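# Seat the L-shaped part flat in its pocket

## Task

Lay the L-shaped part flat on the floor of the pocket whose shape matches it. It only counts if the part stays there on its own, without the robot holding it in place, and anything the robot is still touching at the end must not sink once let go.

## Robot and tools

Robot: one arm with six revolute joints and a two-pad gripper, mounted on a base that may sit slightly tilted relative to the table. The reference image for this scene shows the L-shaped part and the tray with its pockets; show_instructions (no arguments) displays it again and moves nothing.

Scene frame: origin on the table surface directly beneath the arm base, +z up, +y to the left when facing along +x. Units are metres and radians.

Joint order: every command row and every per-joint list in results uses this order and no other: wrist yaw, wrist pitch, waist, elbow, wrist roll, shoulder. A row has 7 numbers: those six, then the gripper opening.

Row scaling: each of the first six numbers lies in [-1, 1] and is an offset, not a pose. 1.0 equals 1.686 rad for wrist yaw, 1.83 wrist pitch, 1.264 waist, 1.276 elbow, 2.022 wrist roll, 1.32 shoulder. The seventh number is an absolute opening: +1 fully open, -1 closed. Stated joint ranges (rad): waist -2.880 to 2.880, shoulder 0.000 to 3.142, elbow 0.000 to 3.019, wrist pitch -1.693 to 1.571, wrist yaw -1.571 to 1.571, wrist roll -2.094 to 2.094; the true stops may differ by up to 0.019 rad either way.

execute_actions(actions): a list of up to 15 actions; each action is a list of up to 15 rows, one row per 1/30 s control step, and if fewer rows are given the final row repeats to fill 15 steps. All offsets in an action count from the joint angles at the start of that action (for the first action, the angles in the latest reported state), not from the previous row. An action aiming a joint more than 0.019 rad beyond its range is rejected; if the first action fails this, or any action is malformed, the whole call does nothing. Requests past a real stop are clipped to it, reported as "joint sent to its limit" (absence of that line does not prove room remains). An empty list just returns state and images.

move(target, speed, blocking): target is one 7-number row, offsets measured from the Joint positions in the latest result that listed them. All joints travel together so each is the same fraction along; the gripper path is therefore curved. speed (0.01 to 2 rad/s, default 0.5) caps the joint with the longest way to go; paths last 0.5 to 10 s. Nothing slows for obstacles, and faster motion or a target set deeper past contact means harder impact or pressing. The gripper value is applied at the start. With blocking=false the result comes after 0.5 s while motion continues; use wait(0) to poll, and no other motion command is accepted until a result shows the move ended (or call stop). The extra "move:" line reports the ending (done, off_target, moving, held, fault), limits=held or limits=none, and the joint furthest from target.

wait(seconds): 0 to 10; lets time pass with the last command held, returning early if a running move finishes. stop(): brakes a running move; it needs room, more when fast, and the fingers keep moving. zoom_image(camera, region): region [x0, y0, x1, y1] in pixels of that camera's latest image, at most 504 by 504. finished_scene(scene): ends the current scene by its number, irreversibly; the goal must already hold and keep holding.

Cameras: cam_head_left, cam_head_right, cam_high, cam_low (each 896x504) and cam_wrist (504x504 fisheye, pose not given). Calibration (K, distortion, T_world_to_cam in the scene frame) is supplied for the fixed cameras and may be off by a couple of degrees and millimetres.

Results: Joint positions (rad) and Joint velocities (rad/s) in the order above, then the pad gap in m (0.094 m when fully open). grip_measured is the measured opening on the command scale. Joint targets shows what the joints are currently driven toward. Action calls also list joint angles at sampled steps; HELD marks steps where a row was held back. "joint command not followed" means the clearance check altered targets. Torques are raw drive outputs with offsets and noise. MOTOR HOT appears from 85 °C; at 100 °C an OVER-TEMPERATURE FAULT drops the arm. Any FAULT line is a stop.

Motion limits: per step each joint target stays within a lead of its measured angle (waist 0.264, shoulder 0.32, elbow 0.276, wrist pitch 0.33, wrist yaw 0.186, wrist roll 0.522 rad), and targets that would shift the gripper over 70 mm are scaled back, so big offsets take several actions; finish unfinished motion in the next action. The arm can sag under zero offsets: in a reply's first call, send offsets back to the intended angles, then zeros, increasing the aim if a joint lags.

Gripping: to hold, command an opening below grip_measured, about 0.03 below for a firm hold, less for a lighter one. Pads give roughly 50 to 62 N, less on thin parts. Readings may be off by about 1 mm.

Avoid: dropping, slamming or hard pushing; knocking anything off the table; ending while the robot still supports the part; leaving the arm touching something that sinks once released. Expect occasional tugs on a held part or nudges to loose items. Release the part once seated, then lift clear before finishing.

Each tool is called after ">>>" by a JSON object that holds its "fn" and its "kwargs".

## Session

>>> {"fn": "show_instructions", "kwargs": {}}

>>> {"fn": "execute_actions", "kwargs": {"actions": []}}

Reference images for this scene: L-shaped part and pocket tray page 1.

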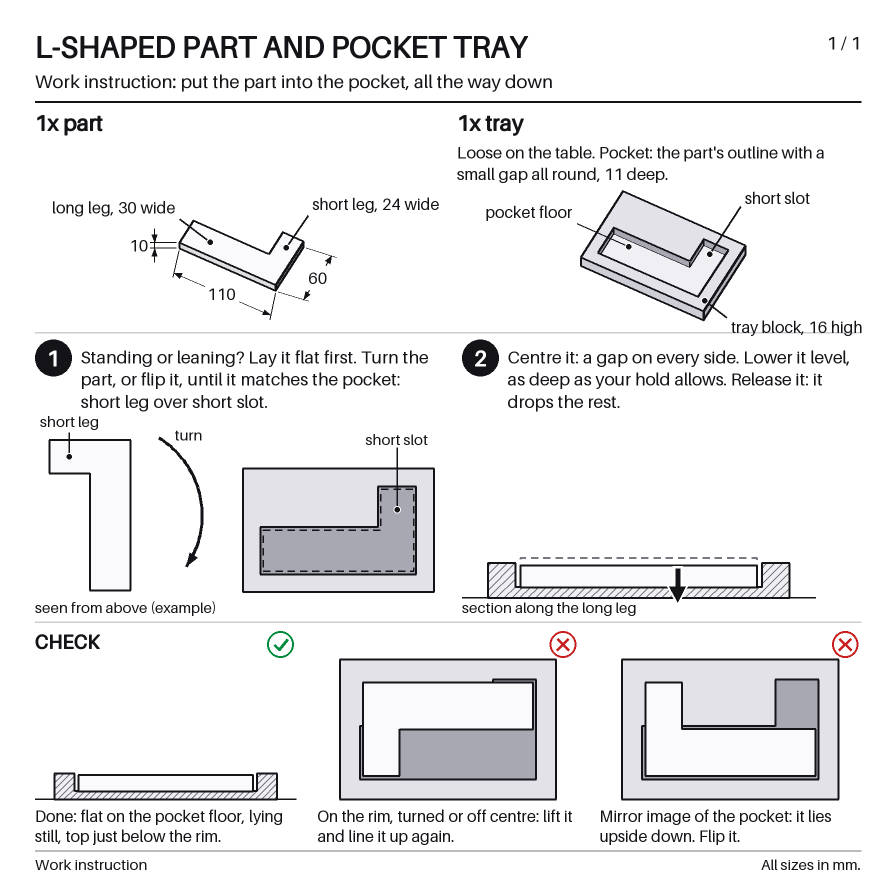

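Scene clock: 0.00 s.
grip_measured=+1.000
Joint names: [wrist yaw, wrist pitch, waist, elbow, wrist roll, shoulder]
Joint positions: [ 0.41  -0.893  0.44   1.412 -2.079  1.434  0.094]
Joint velocities: [-0.022 -0.012  0.005 -0.012  0.022 -0.024  0.   ]
Joint torques (N m, as the arm reports them, + toward a larger angle): no reading
Joint targets: [0.410 -0.892 0.443 1.435 -2.079 1.425]

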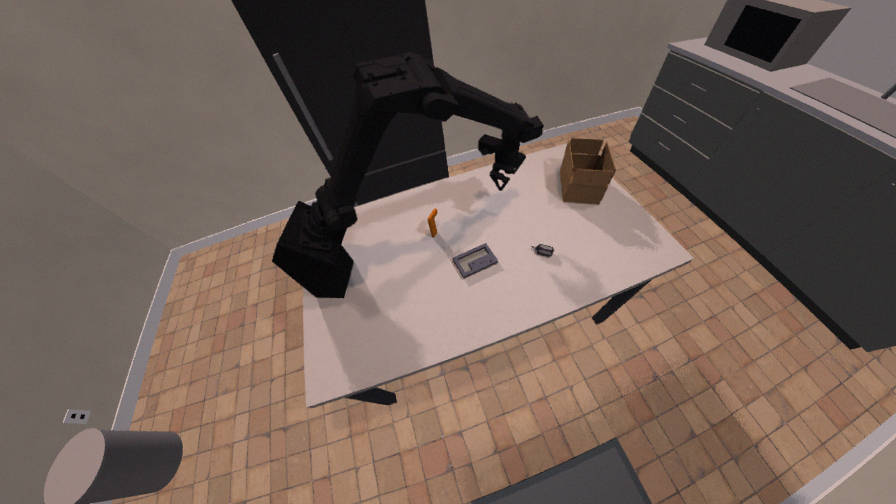

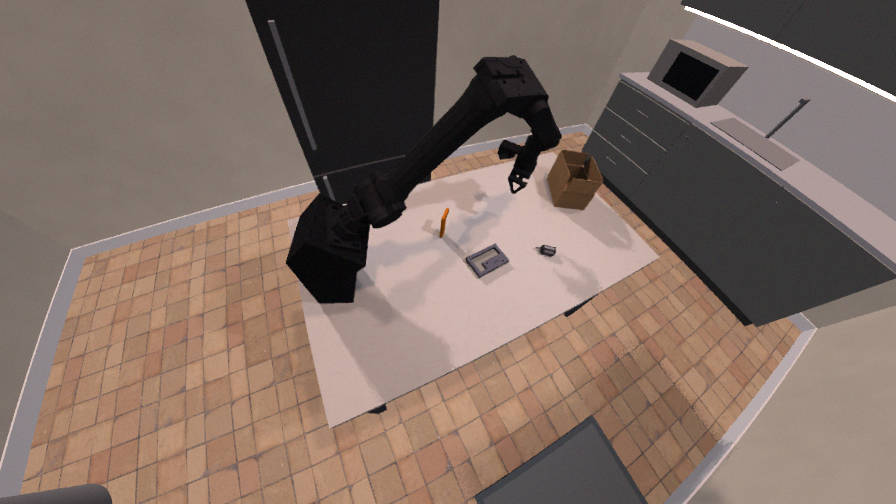

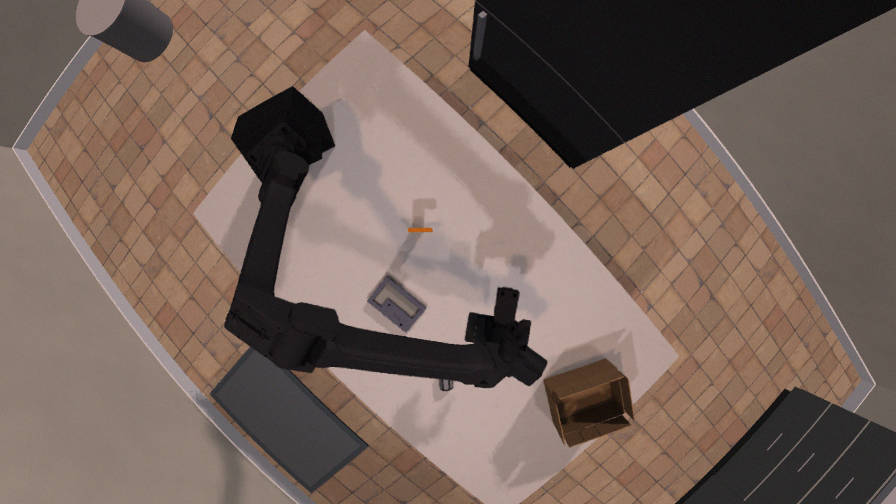

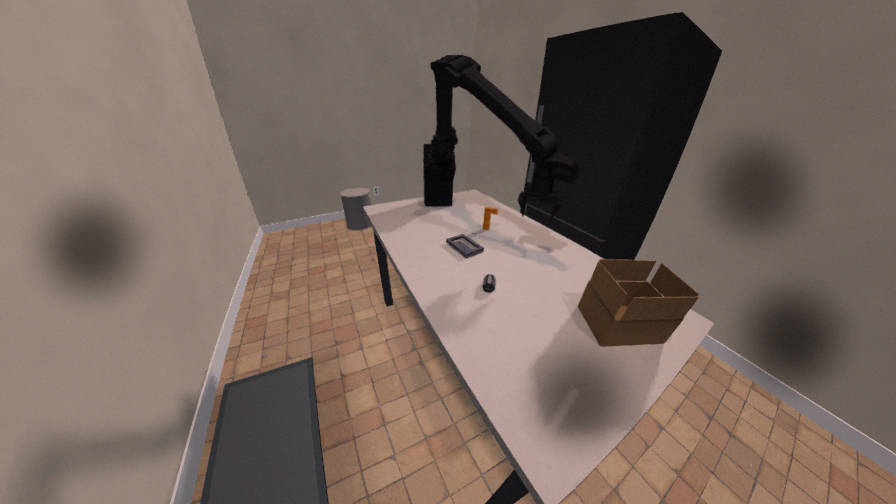

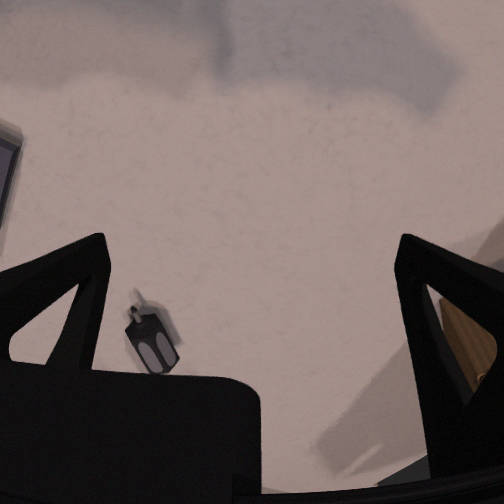

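>>> {"fn": "zoom_image", "kwargs": {"camera": "cam_high", "region": [350, 190, 490, 340]}}

>>> {"fn": "zoom_image", "kwargs": {"camera": "cam_low", "region": [430, 190, 520, 270]}}

>>> {"fn": "zoom_image", "kwargs": {"camera": "cam_head_right", "region": [420, 195, 520, 285]}}

Region (350, 190, 490, 340) of cam_high's 896x504 image, scaled by 3.360, with more detail than that image has; it fills the left 470 columns of this view, and the rest is white.

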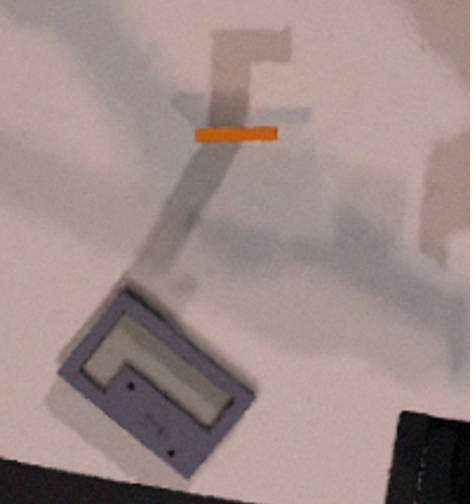

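Region (430, 190, 520, 270) of cam_low's 896x504 image, scaled by 5.600, with more detail than that image has.

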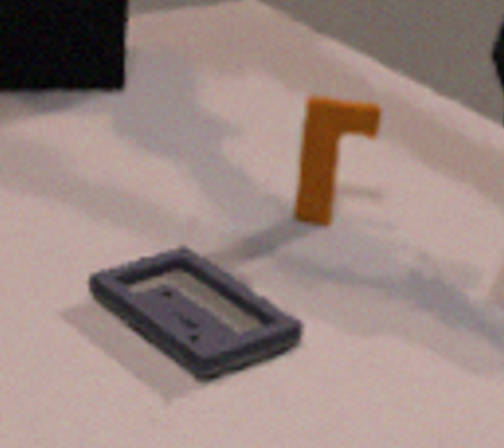

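Region (420, 195, 520, 285) of cam_head_right's 896x504 image, scaled by 5.040, with more detail than that image has; it fills the top 454 rows of this view, and the rest is white.

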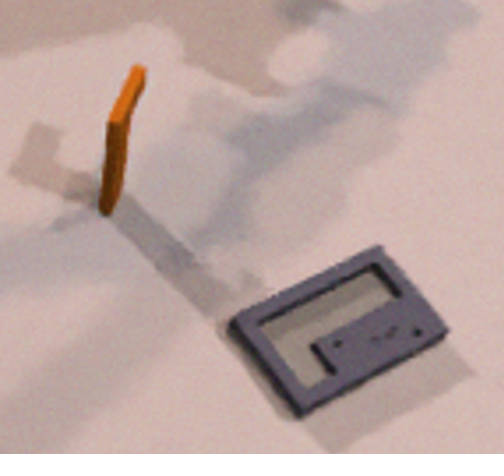

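>>> {"fn": "move", "kwargs": {"target": [0.1056,0.325,0.141,-0.708,0.791,-0.190,-0.15], "speed": 0.9}}

Scene clock: 20.03 s.
grip_measured=-0.148
Joint names: [wrist yaw, wrist pitch, waist, elbow, wrist roll, shoulder]
Joint positions: [ 0.585 -0.311  0.601  0.502 -0.496  1.201  0.04 ]
Joint velocities: [ 0.007  0.002 -0.015  0.002 -0.007  0.015 -0.001]
Joint torques (N m, as the arm reports them, + toward a larger angle): [ 0.19  0.79  4.12  3.44  0.16 -8.45]
Joint targets: [0.588 -0.298 0.619 0.508 -0.480 1.183]
move: done; limits=none; farthest joint: the shoulder, 0.018 radians from its target (0.250 radians at the start)

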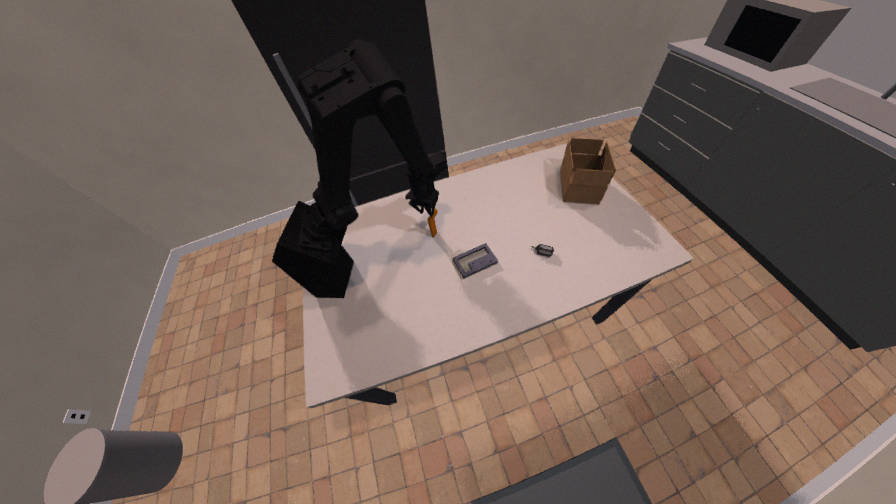

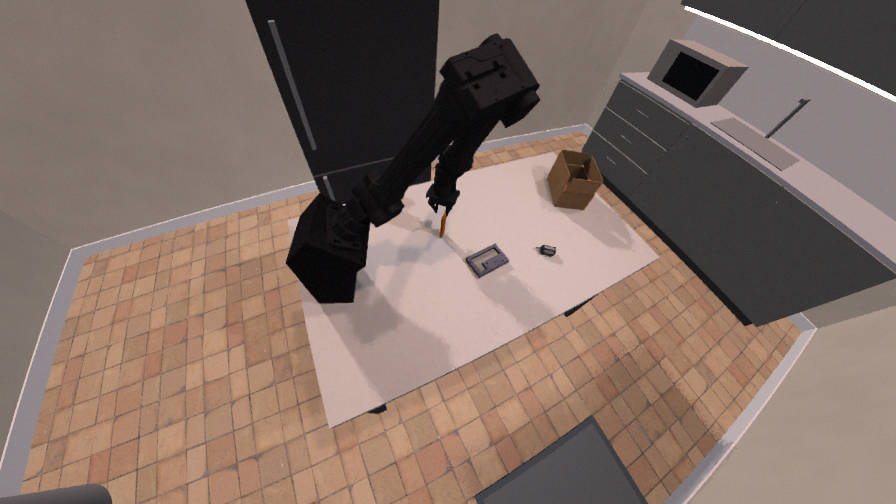

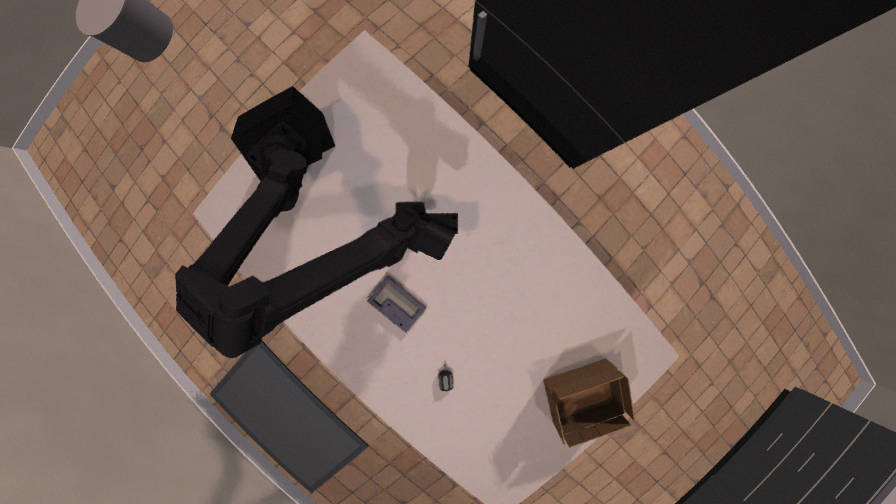

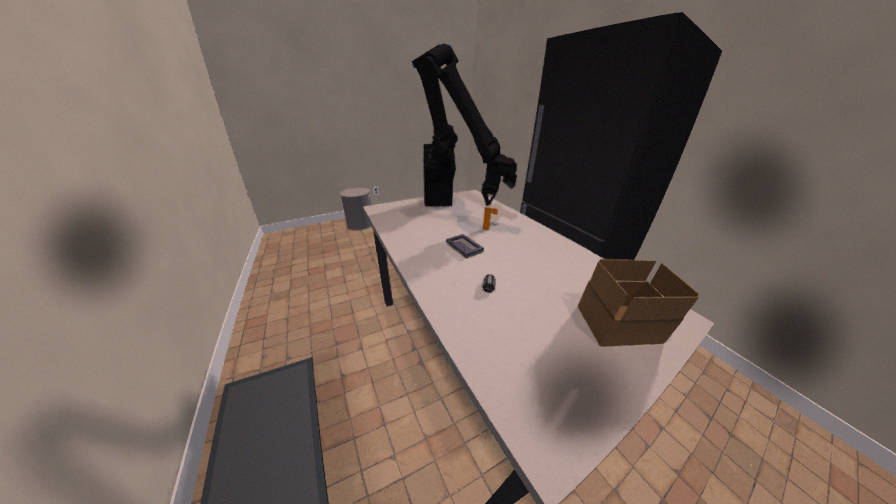

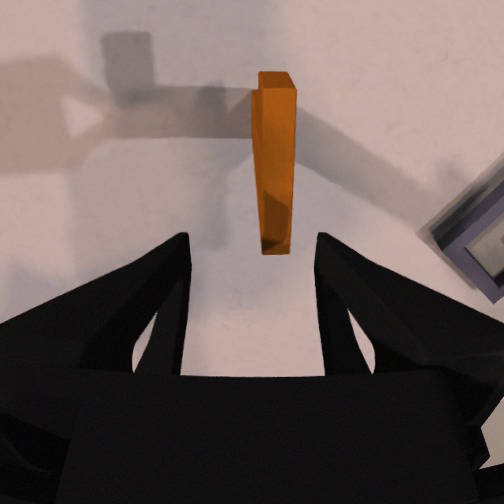

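>>> {"fn": "zoom_image", "kwargs": {"camera": "cam_low", "region": [460, 165, 520, 235]}}

>>> {"fn": "zoom_image", "kwargs": {"camera": "cam_wrist", "region": [170, 60, 370, 270]}}

Region (460, 165, 520, 235) of cam_low's 896x504 image, scaled by 7.200, with more detail than that image has; it fills the left 432 columns of this view, and the rest is white.

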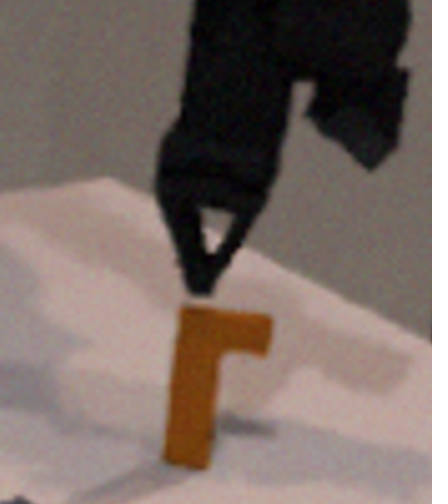

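Region (170, 60, 370, 270) of cam_wrist's 504x504 image, scaled by 2.400, with more detail than that image has; it fills the left 480 columns of this view, and the rest is white.

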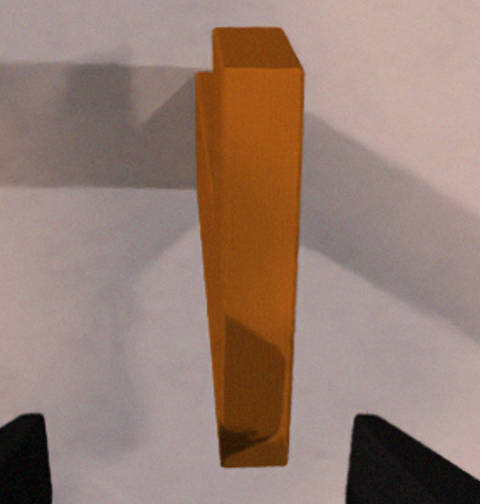

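>>> {"fn": "move", "kwargs": {"target": [-0.0297,0.0852,-0.0771,0.0086,-0.0485,0.0765,-0.15], "speed": 0.2}}

>>> {"fn": "zoom_image", "kwargs": {"camera": "cam_low", "region": [460, 165, 520, 235]}}

Scene clock: 25.60 s.
grip_measured=-0.148
Joint names: [wrist yaw, wrist pitch, waist, elbow, wrist roll, shoulder]
Joint positions: [ 0.538 -0.168  0.517  0.502 -0.578  1.295  0.04 ]
Joint velocities: [ 0.051  0.002 -0.005 -0.007  0.051 -0.015 -0.   ]
Joint torques (N m, as the arm reports them, + toward a larger angle): [-0.15  0.83  1.98  2.78 -0.15 -7.23]
Joint targets: [0.535 -0.155 0.504 0.513 -0.594 1.302]
move: done; limits=none; farthest joint: the wrist roll, 0.016 radians from its target (0.098 radians at the start)

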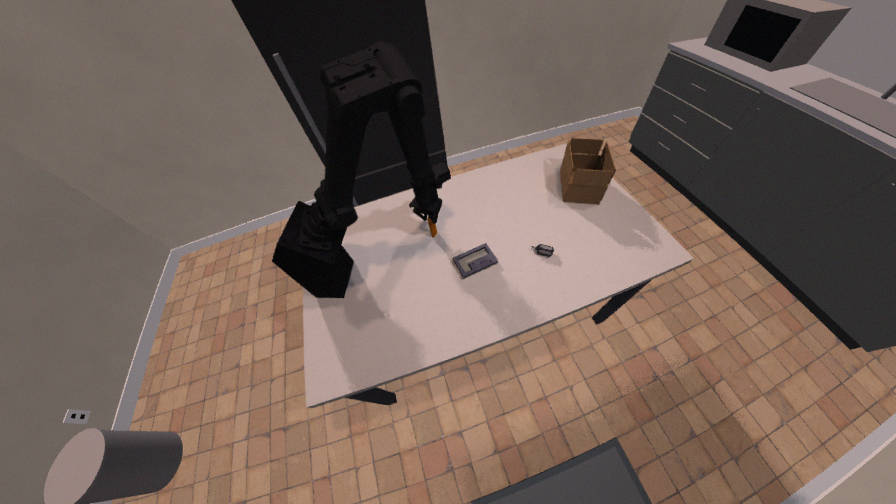

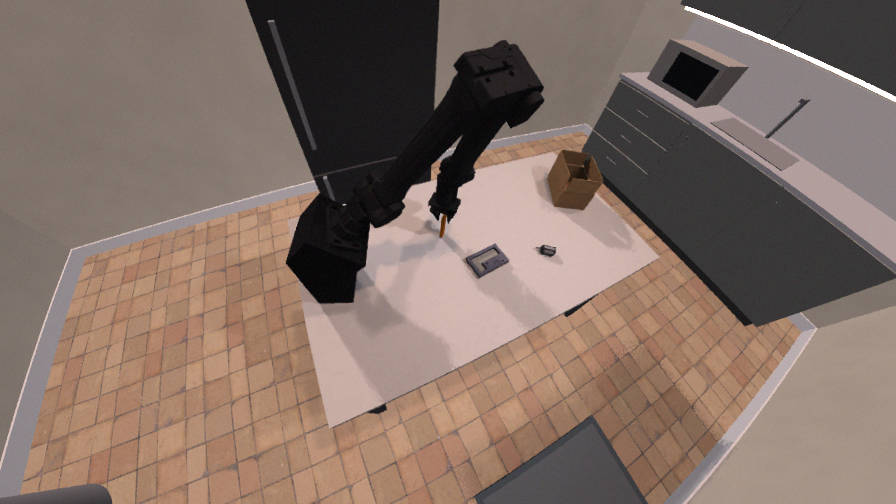

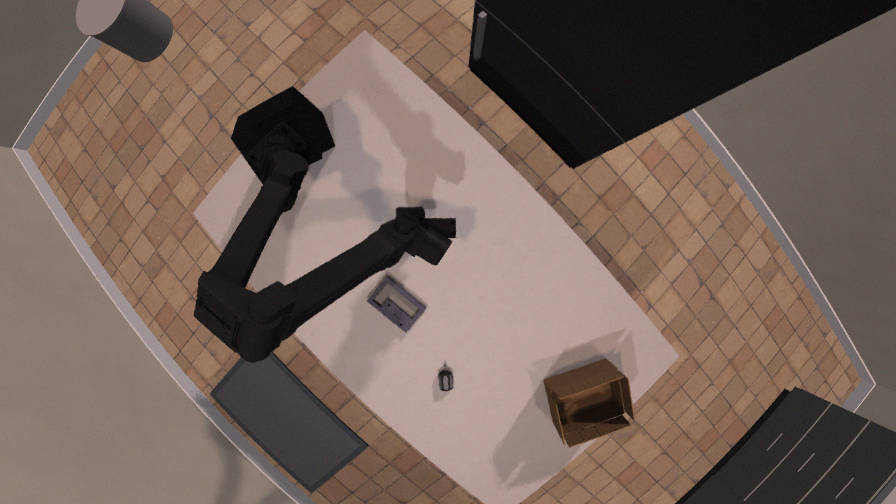

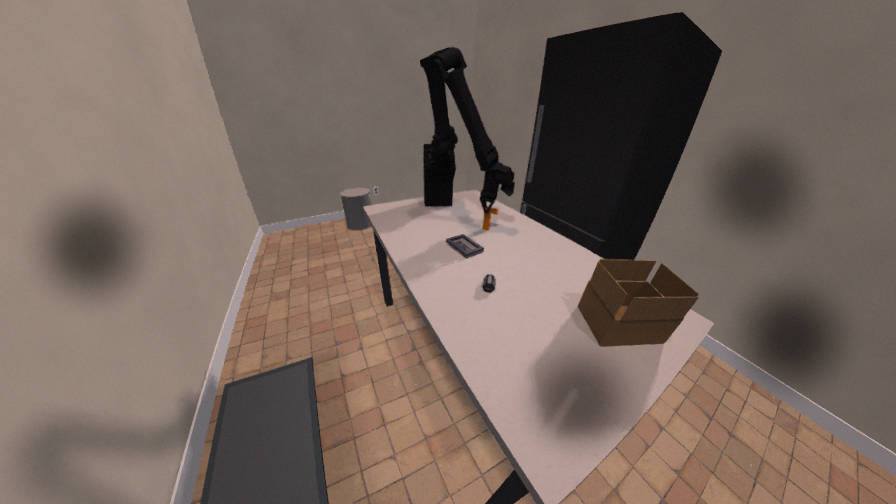

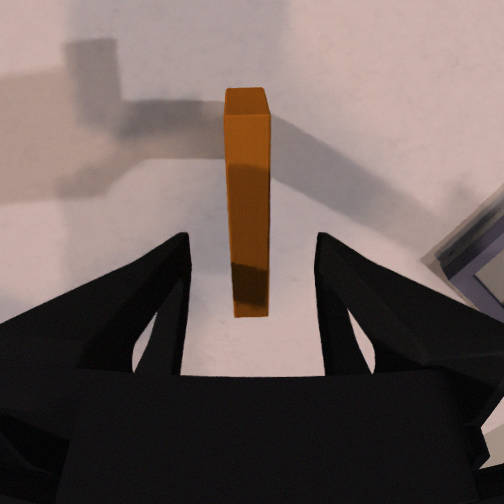

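Region (460, 165, 520, 235) of cam_low's 896x504 image, scaled by 7.200, with more detail than that image has; it fills the left 432 columns of this view, and the rest is white.

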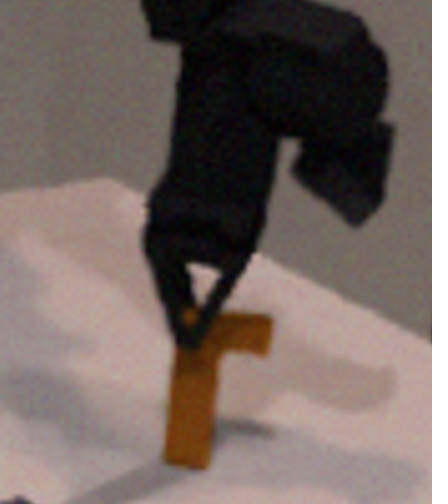

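>>> {"fn": "execute_actions", "kwargs": {"actions": [[[-0.0018,0.007,-0.010,0.004,-0.004,0.002,-0.25],[-0.0018,0.007,-0.010,0.004,-0.004,0.002,-0.35],[-0.0018,0.007,-0.010,0.004,-0.004,0.002,-0.45],[-0.0018,0.007,-0.010,0.004,-0.004,0.002,-0.54],[-0.0018,0.007,-0.010,0.004,-0.004,0.002,-0.62],[-0.0018,0.007,-0.010,0.004,-0.004,0.002,-0.68],[-0.0018,0.007,-0.010,0.004,-0.004,0.002,-0.71],[-0.0018,0.007,-0.010,0.004,-0.004,0.002,-0.73],[-0.0018,0.007,-0.010,0.004,-0.004,0.002,-0.75],[-0.0018,0.007,-0.010,0.004,-0.004,0.002,-0.765],[-0.0018,0.007,-0.010,0.004,-0.004,0.002,-0.78],[-0.0018,0.007,-0.010,0.004,-0.004,0.002,-0.79],[-0.0018,0.007,-0.010,0.004,-0.004,0.002,-0.80],[-0.0018,0.007,-0.010,0.004,-0.004,0.002,-0.81],[-0.0018,0.007,-0.010,0.004,-0.004,0.002,-0.82]]]}}

Scene clock: 27.47 s.
grip_measured=-0.789
Joint names: [wrist yaw, wrist pitch, waist, elbow, wrist roll, shoulder]
Joint positions: [ 0.538 -0.168  0.517  0.502 -0.579  1.295  0.01 ]
Joint velocities: [ 0.022 -0.002 -0.015 -0.012 -0.007 -0.005 -0.   ]
Joint torques (N m, as the arm reports them, + toward a larger angle): [-0.11  0.81  1.93  2.3  -0.08 -7.59]
Joint targets: [0.535 -0.156 0.504 0.507 -0.586 1.297]
Step readings (joint positions):
0: [0.538 -0.168 0.517 0.502 -0.579 1.295]
1: [0.538 -0.168 0.517 0.502 -0.579 1.295]
2: [0.538 -0.168 0.517 0.502 -0.579 1.295]
4: [0.538 -0.168 0.517 0.502 -0.579 1.295]
8: [0.538 -0.168 0.517 0.502 -0.579 1.295]
15: Joint positions above

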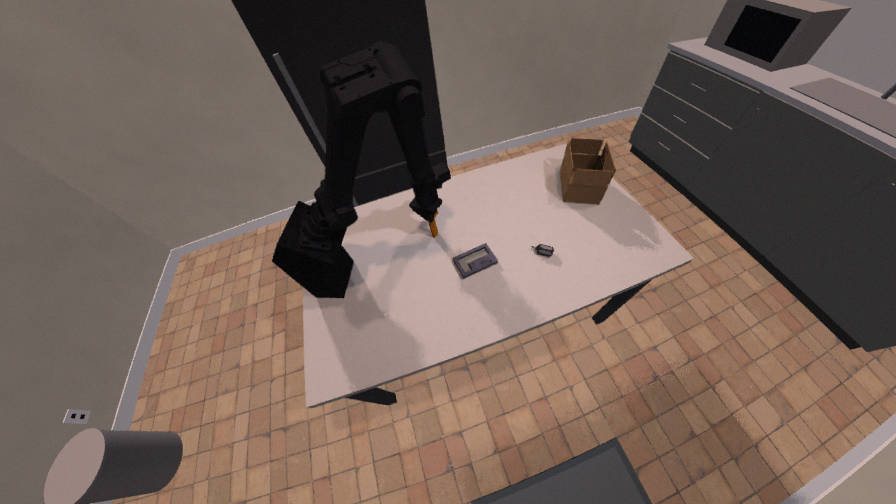

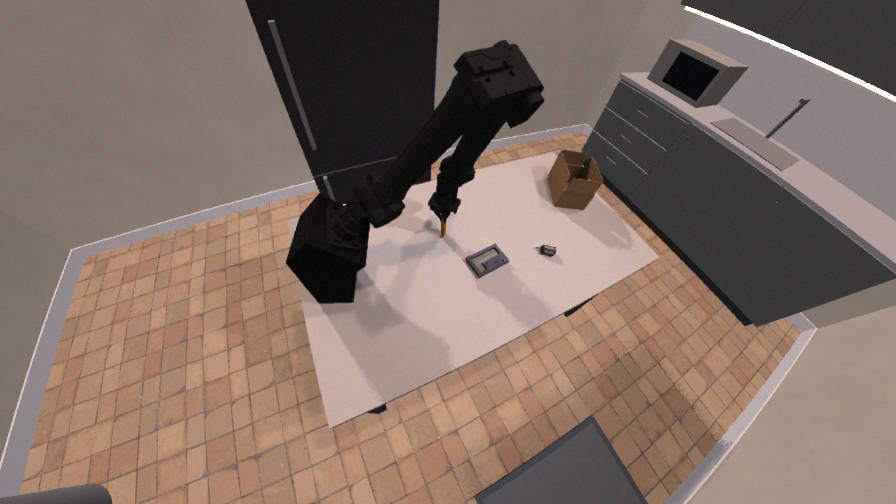

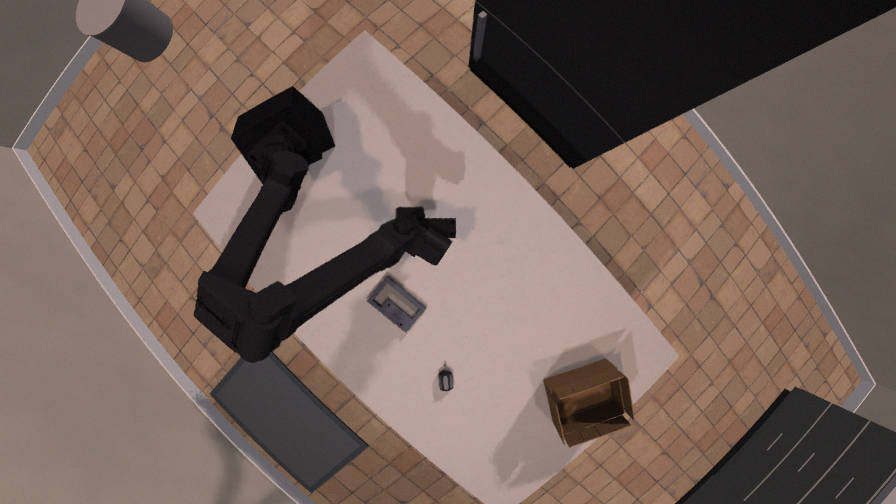

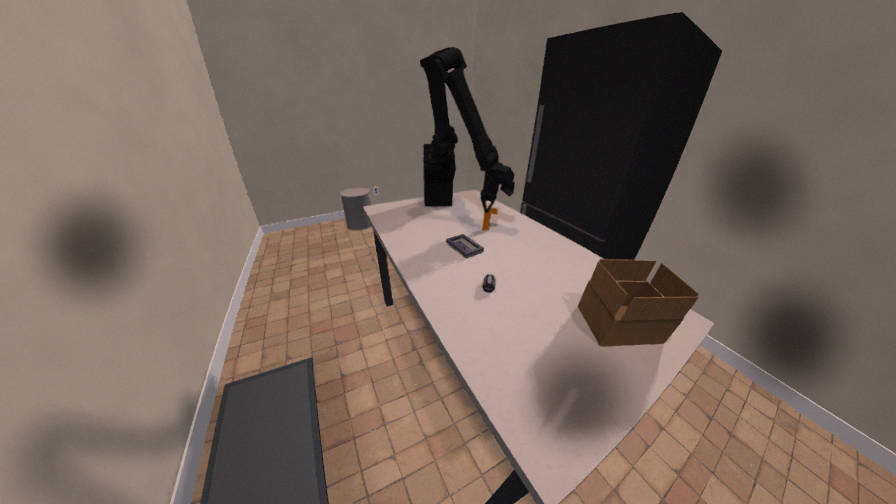

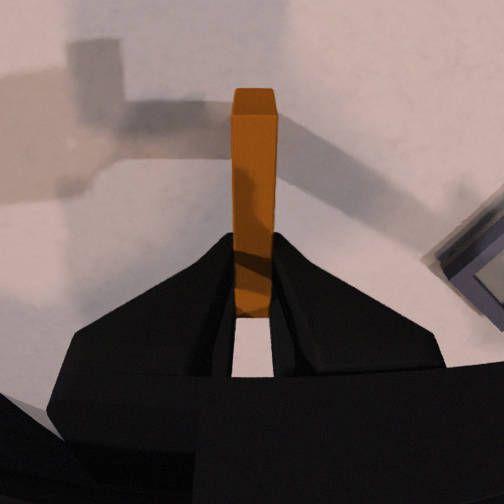

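>>> {"fn": "execute_actions", "kwargs": {"actions": [[[-0.0018,0.007,-0.010,0.004,0.0,-0.004,-0.82],[-0.0018,0.007,-0.010,0.004,0.002,-0.009,-0.82],[-0.0018,0.007,-0.010,0.004,0.005,-0.014,-0.82],[-0.0018,0.007,-0.010,0.004,0.009,-0.017,-0.82],[-0.0018,0.007,-0.010,0.004,0.014,-0.020,-0.82],[-0.0018,0.007,-0.010,0.004,0.020,-0.022,-0.82],[-0.0018,0.007,-0.010,0.004,0.027,-0.022,-0.82],[-0.0018,0.007,-0.010,0.004,0.035,-0.022,-0.82],[-0.0018,0.007,-0.010,0.004,0.044,-0.022,-0.82],[-0.0018,0.007,-0.010,0.004,0.054,-0.022,-0.82],[-0.0018,0.007,-0.010,0.004,0.065,-0.022,-0.82],[-0.0018,0.007,-0.010,0.004,0.077,-0.022,-0.82],[-0.0018,0.007,-0.010,0.004,0.089,-0.022,-0.82],[-0.0018,0.007,-0.010,0.004,0.101,-0.022,-0.82],[-0.0018,0.007,-0.010,0.004,0.113,-0.022,-0.82]],[[-0.0018,0.007,-0.010,0.004,0.035,-0.013,-0.82],[-0.0018,0.007,-0.010,0.004,0.047,-0.013,-0.82],[-0.0018,0.007,-0.010,0.004,0.059,-0.013,-0.82],[-0.0018,0.007,-0.010,0.004,0.071,-0.013,-0.82],[-0.0018,0.007,-0.010,0.004,0.083,-0.013,-0.82],[-0.0018,0.007,-0.010,0.004,0.095,-0.013,-0.82],[-0.0018,0.007,-0.010,0.004,0.107,-0.013,-0.82],[-0.0018,0.007,-0.010,0.004,0.119,-0.013,-0.82],[-0.0018,0.007,-0.010,0.004,0.131,-0.013,-0.82],[-0.0018,0.007,-0.010,0.004,0.143,-0.013,-0.82],[-0.0018,0.007,-0.010,0.004,0.155,-0.013,-0.82],[-0.0018,0.007,-0.010,0.004,0.167,-0.013,-0.82],[-0.0018,0.007,-0.010,0.004,0.179,-0.013,-0.82],[-0.0018,0.007,-0.010,0.004,0.191,-0.013,-0.82],[-0.0018,0.007,-0.010,0.004,0.203,-0.013,-0.82]],[[-0.0018,0.007,-0.010,0.004,0.035,-0.013,-0.82],[-0.0018,0.007,-0.010,0.004,0.047,-0.013,-0.82],[-0.0018,0.007,-0.010,0.004,0.058,-0.013,-0.82],[-0.0018,0.007,-0.010,0.004,0.068,-0.013,-0.82],[-0.0018,0.007,-0.010,0.004,0.077,-0.013,-0.82],[-0.0018,0.007,-0.010,0.004,0.085,-0.013,-0.82],[-0.0018,0.007,-0.010,0.004,0.092,-0.013,-0.82],[-0.0018,0.007,-0.010,0.004,0.098,-0.013,-0.82],[-0.0018,0.007,-0.010,0.004,0.103,-0.013,-0.82],[-0.0018,0.007,-0.010,0.004,0.107,-0.013,-0.82],[-0.0018,0.007,-0.010,0.004,0.110,-0.013,-0.82]]]}}

>>> {"fn": "zoom_image", "kwargs": {"camera": "cam_low", "region": [460, 165, 520, 235]}}

Scene clock: 34.10 s.
grip_measured=-0.789
Joint names: [wrist yaw, wrist pitch, waist, elbow, wrist roll, shoulder]
Joint positions: [ 0.538 -0.168  0.517  0.502  0.029  1.284  0.01 ]
Joint velocities: [-0.022  0.007 -0.005 -0.002  0.11  -0.005  0.   ]
Joint torques (N m, as the arm reports them, + toward a larger angle): [-0.07  0.85  2.03  2.41  0.17 -9.01]
Joint targets: [0.535 -0.156 0.504 0.507 0.064 1.267]
Step readings (joint positions; steps 1 to 15: 1st action; 16 to 30: 2nd action; 31 to 45: 3rd action):
0: [0.538 -0.168 0.517 0.502 -0.579 1.295]
1: [0.538 -0.168 0.517 0.502 -0.579 1.295]
2: [0.538 -0.168 0.517 0.502 -0.579 1.295]
4: [0.538 -0.168 0.517 0.502 -0.578 1.295]
8: [0.538 -0.168 0.517 0.502 -0.559 1.290]
15: [0.538 -0.168 0.517 0.502 -0.452 1.284]
16: [0.538 -0.168 0.517 0.502 -0.439 1.284]
17: [0.538 -0.168 0.517 0.502 -0.427 1.284]
19: [0.538 -0.168 0.517 0.502 -0.396 1.284]
23: [0.538 -0.168 0.517 0.502 -0.318 1.284]
30: [0.538 -0.168 0.517 0.502 -0.158 1.284]
31: [0.538 -0.168 0.517 0.502 -0.144 1.284]
32: [0.538 -0.168 0.517 0.502 -0.132 1.284]
34: [0.538 -0.168 0.517 0.502 -0.103 1.284]
38: [0.538 -0.168 0.517 0.502 -0.039 1.284]
45: Joint positions above

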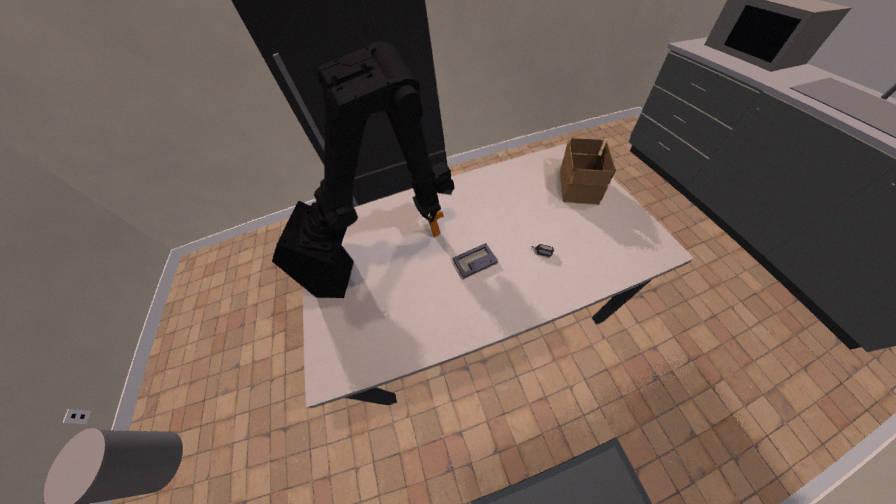

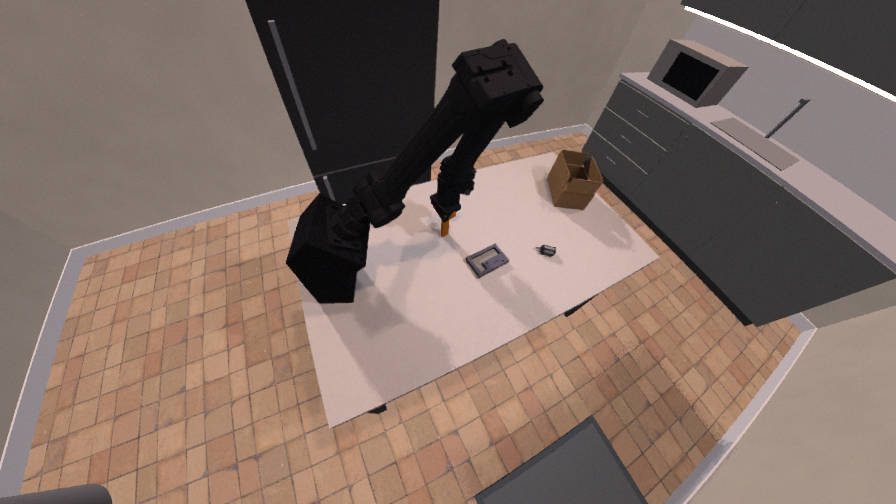

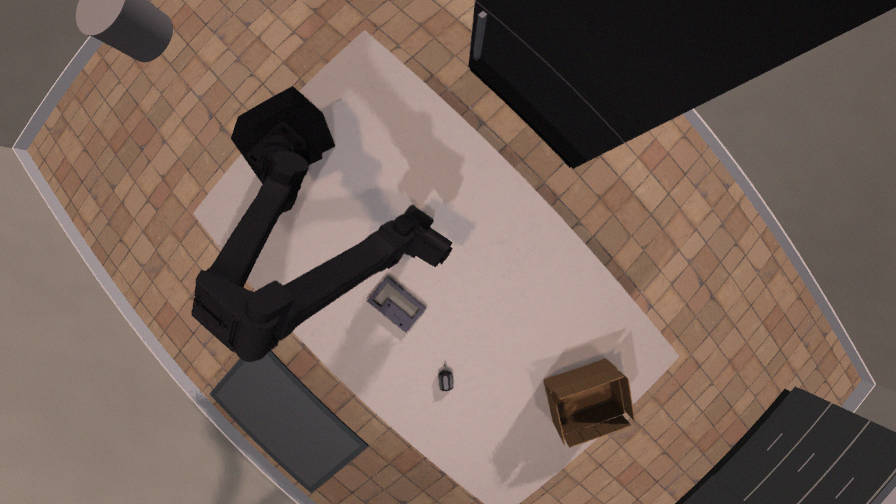

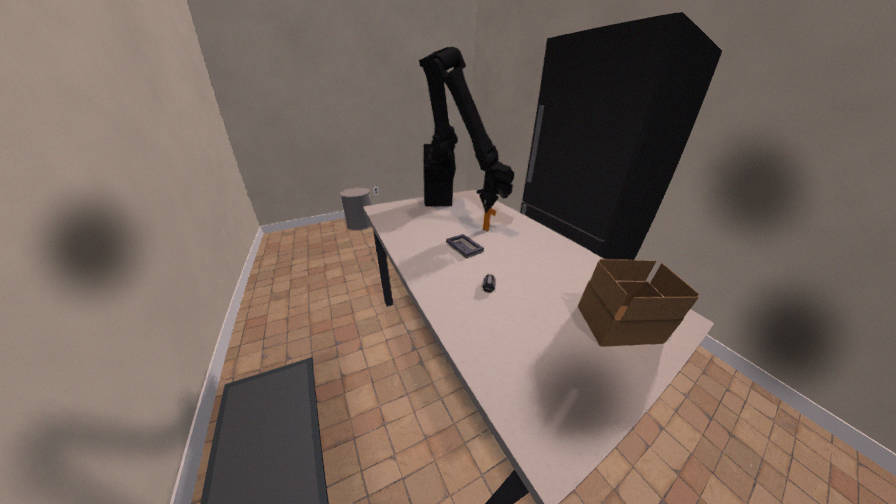

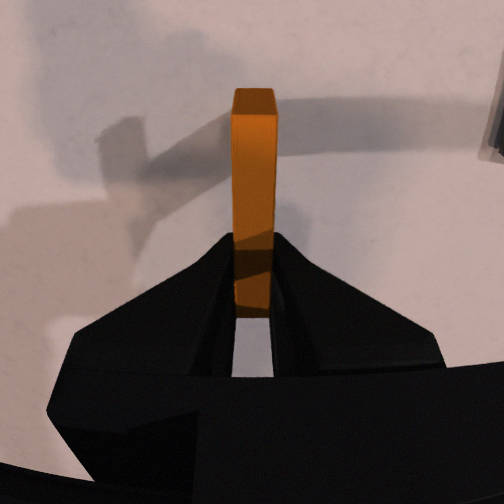

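Region (460, 165, 520, 235) of cam_low's 896x504 image, scaled by 7.200, with more detail than that image has; it fills the left 432 columns of this view, and the rest is white.

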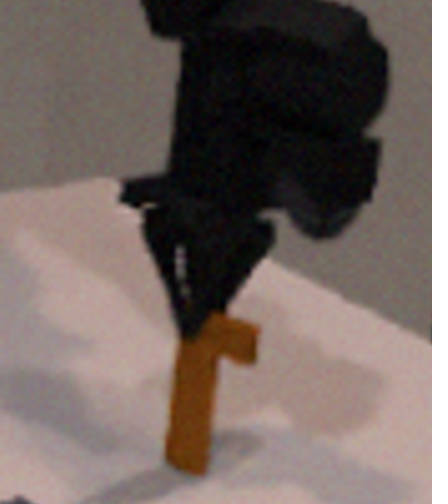

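>>> {"fn": "execute_actions", "kwargs": {"actions": [[[-0.0018,0.007,-0.010,0.004,0.025,-0.012,-0.82],[-0.0018,0.007,-0.010,0.004,0.036,-0.010,-0.82],[-0.0018,0.007,-0.010,0.004,0.047,-0.008,-0.82],[-0.0018,0.007,-0.010,0.004,0.057,-0.006,-0.82],[-0.0018,0.007,-0.010,0.004,0.066,-0.004,-0.82],[-0.0018,0.007,-0.010,0.004,0.073,-0.002,-0.82],[-0.0018,0.007,-0.010,0.004,0.078,0.0,-0.82],[-0.0018,0.007,-0.010,0.004,0.080,0.002,-0.82],[-0.0018,0.007,-0.010,0.004,0.080,0.004,-0.82],[-0.0018,0.007,-0.010,0.004,0.080,0.006,-0.82],[-0.0018,0.007,-0.010,0.004,0.080,0.008,-0.82],[-0.0018,0.007,-0.010,0.004,0.080,0.010,-0.82],[-0.0018,0.007,-0.010,0.004,0.080,0.011,-0.82],[-0.0018,0.007,-0.010,0.004,0.080,0.012,-0.82],[-0.0018,0.007,-0.010,0.004,0.080,0.012,-0.82]]]}}

Scene clock: 35.33 s.
grip_measured=-0.789
Joint names: [wrist yaw, wrist pitch, waist, elbow, wrist roll, shoulder]
Joint positions: [ 0.538 -0.168  0.517  0.502  0.165  1.287  0.01 ]
Joint velocities: [-0.037  0.007 -0.015  0.007  0.051  0.024  0.   ]
Joint torques (N m, as the arm reports them, + toward a larger angle): [-0.06  0.86  1.9   2.38  0.15 -6.98]
Joint targets: [0.535 -0.156 0.504 0.507 0.191 1.300]
Step readings (joint positions):
0: [0.538 -0.168 0.517 0.502 0.049 1.284]
1: [0.538 -0.168 0.517 0.502 0.051 1.284]
2: [0.538 -0.168 0.517 0.502 0.057 1.284]
4: [0.538 -0.168 0.517 0.502 0.077 1.284]
8: [0.538 -0.168 0.517 0.502 0.128 1.284]
15: Joint positions above

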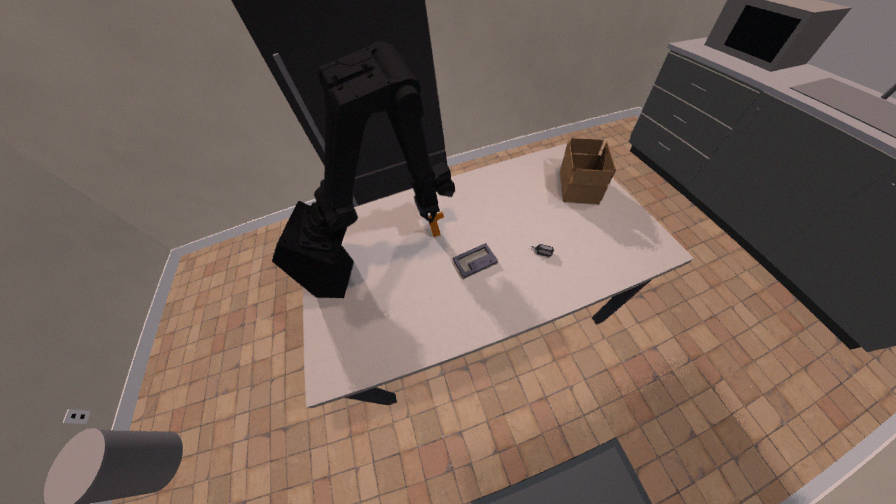

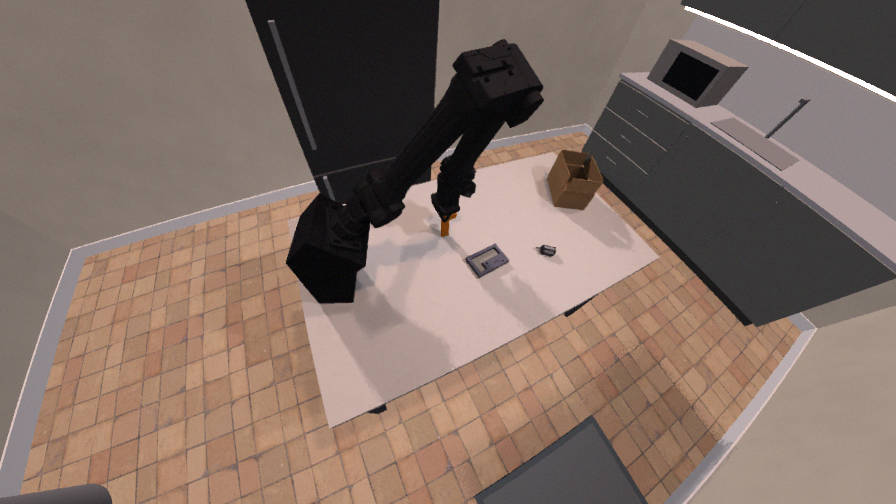

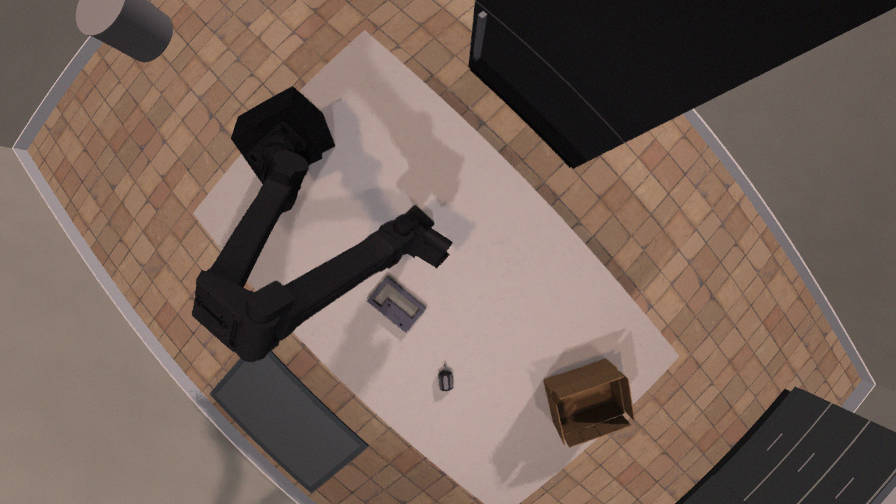

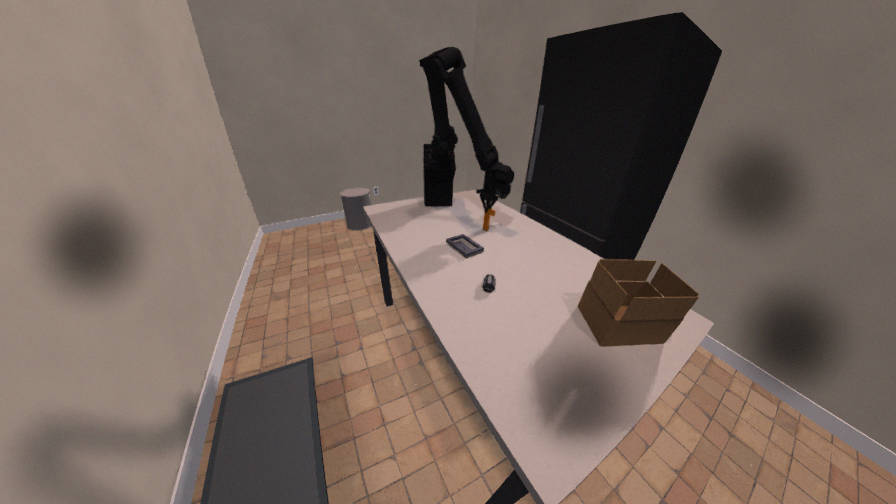

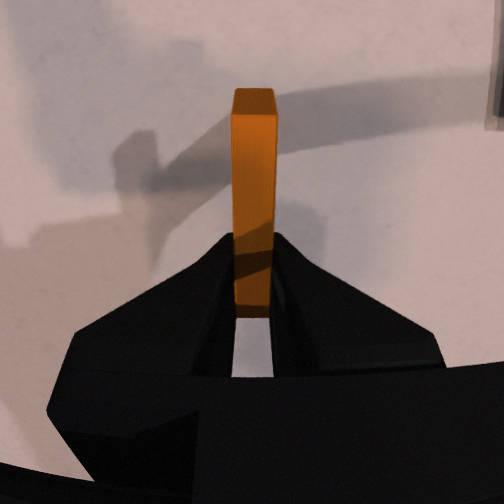

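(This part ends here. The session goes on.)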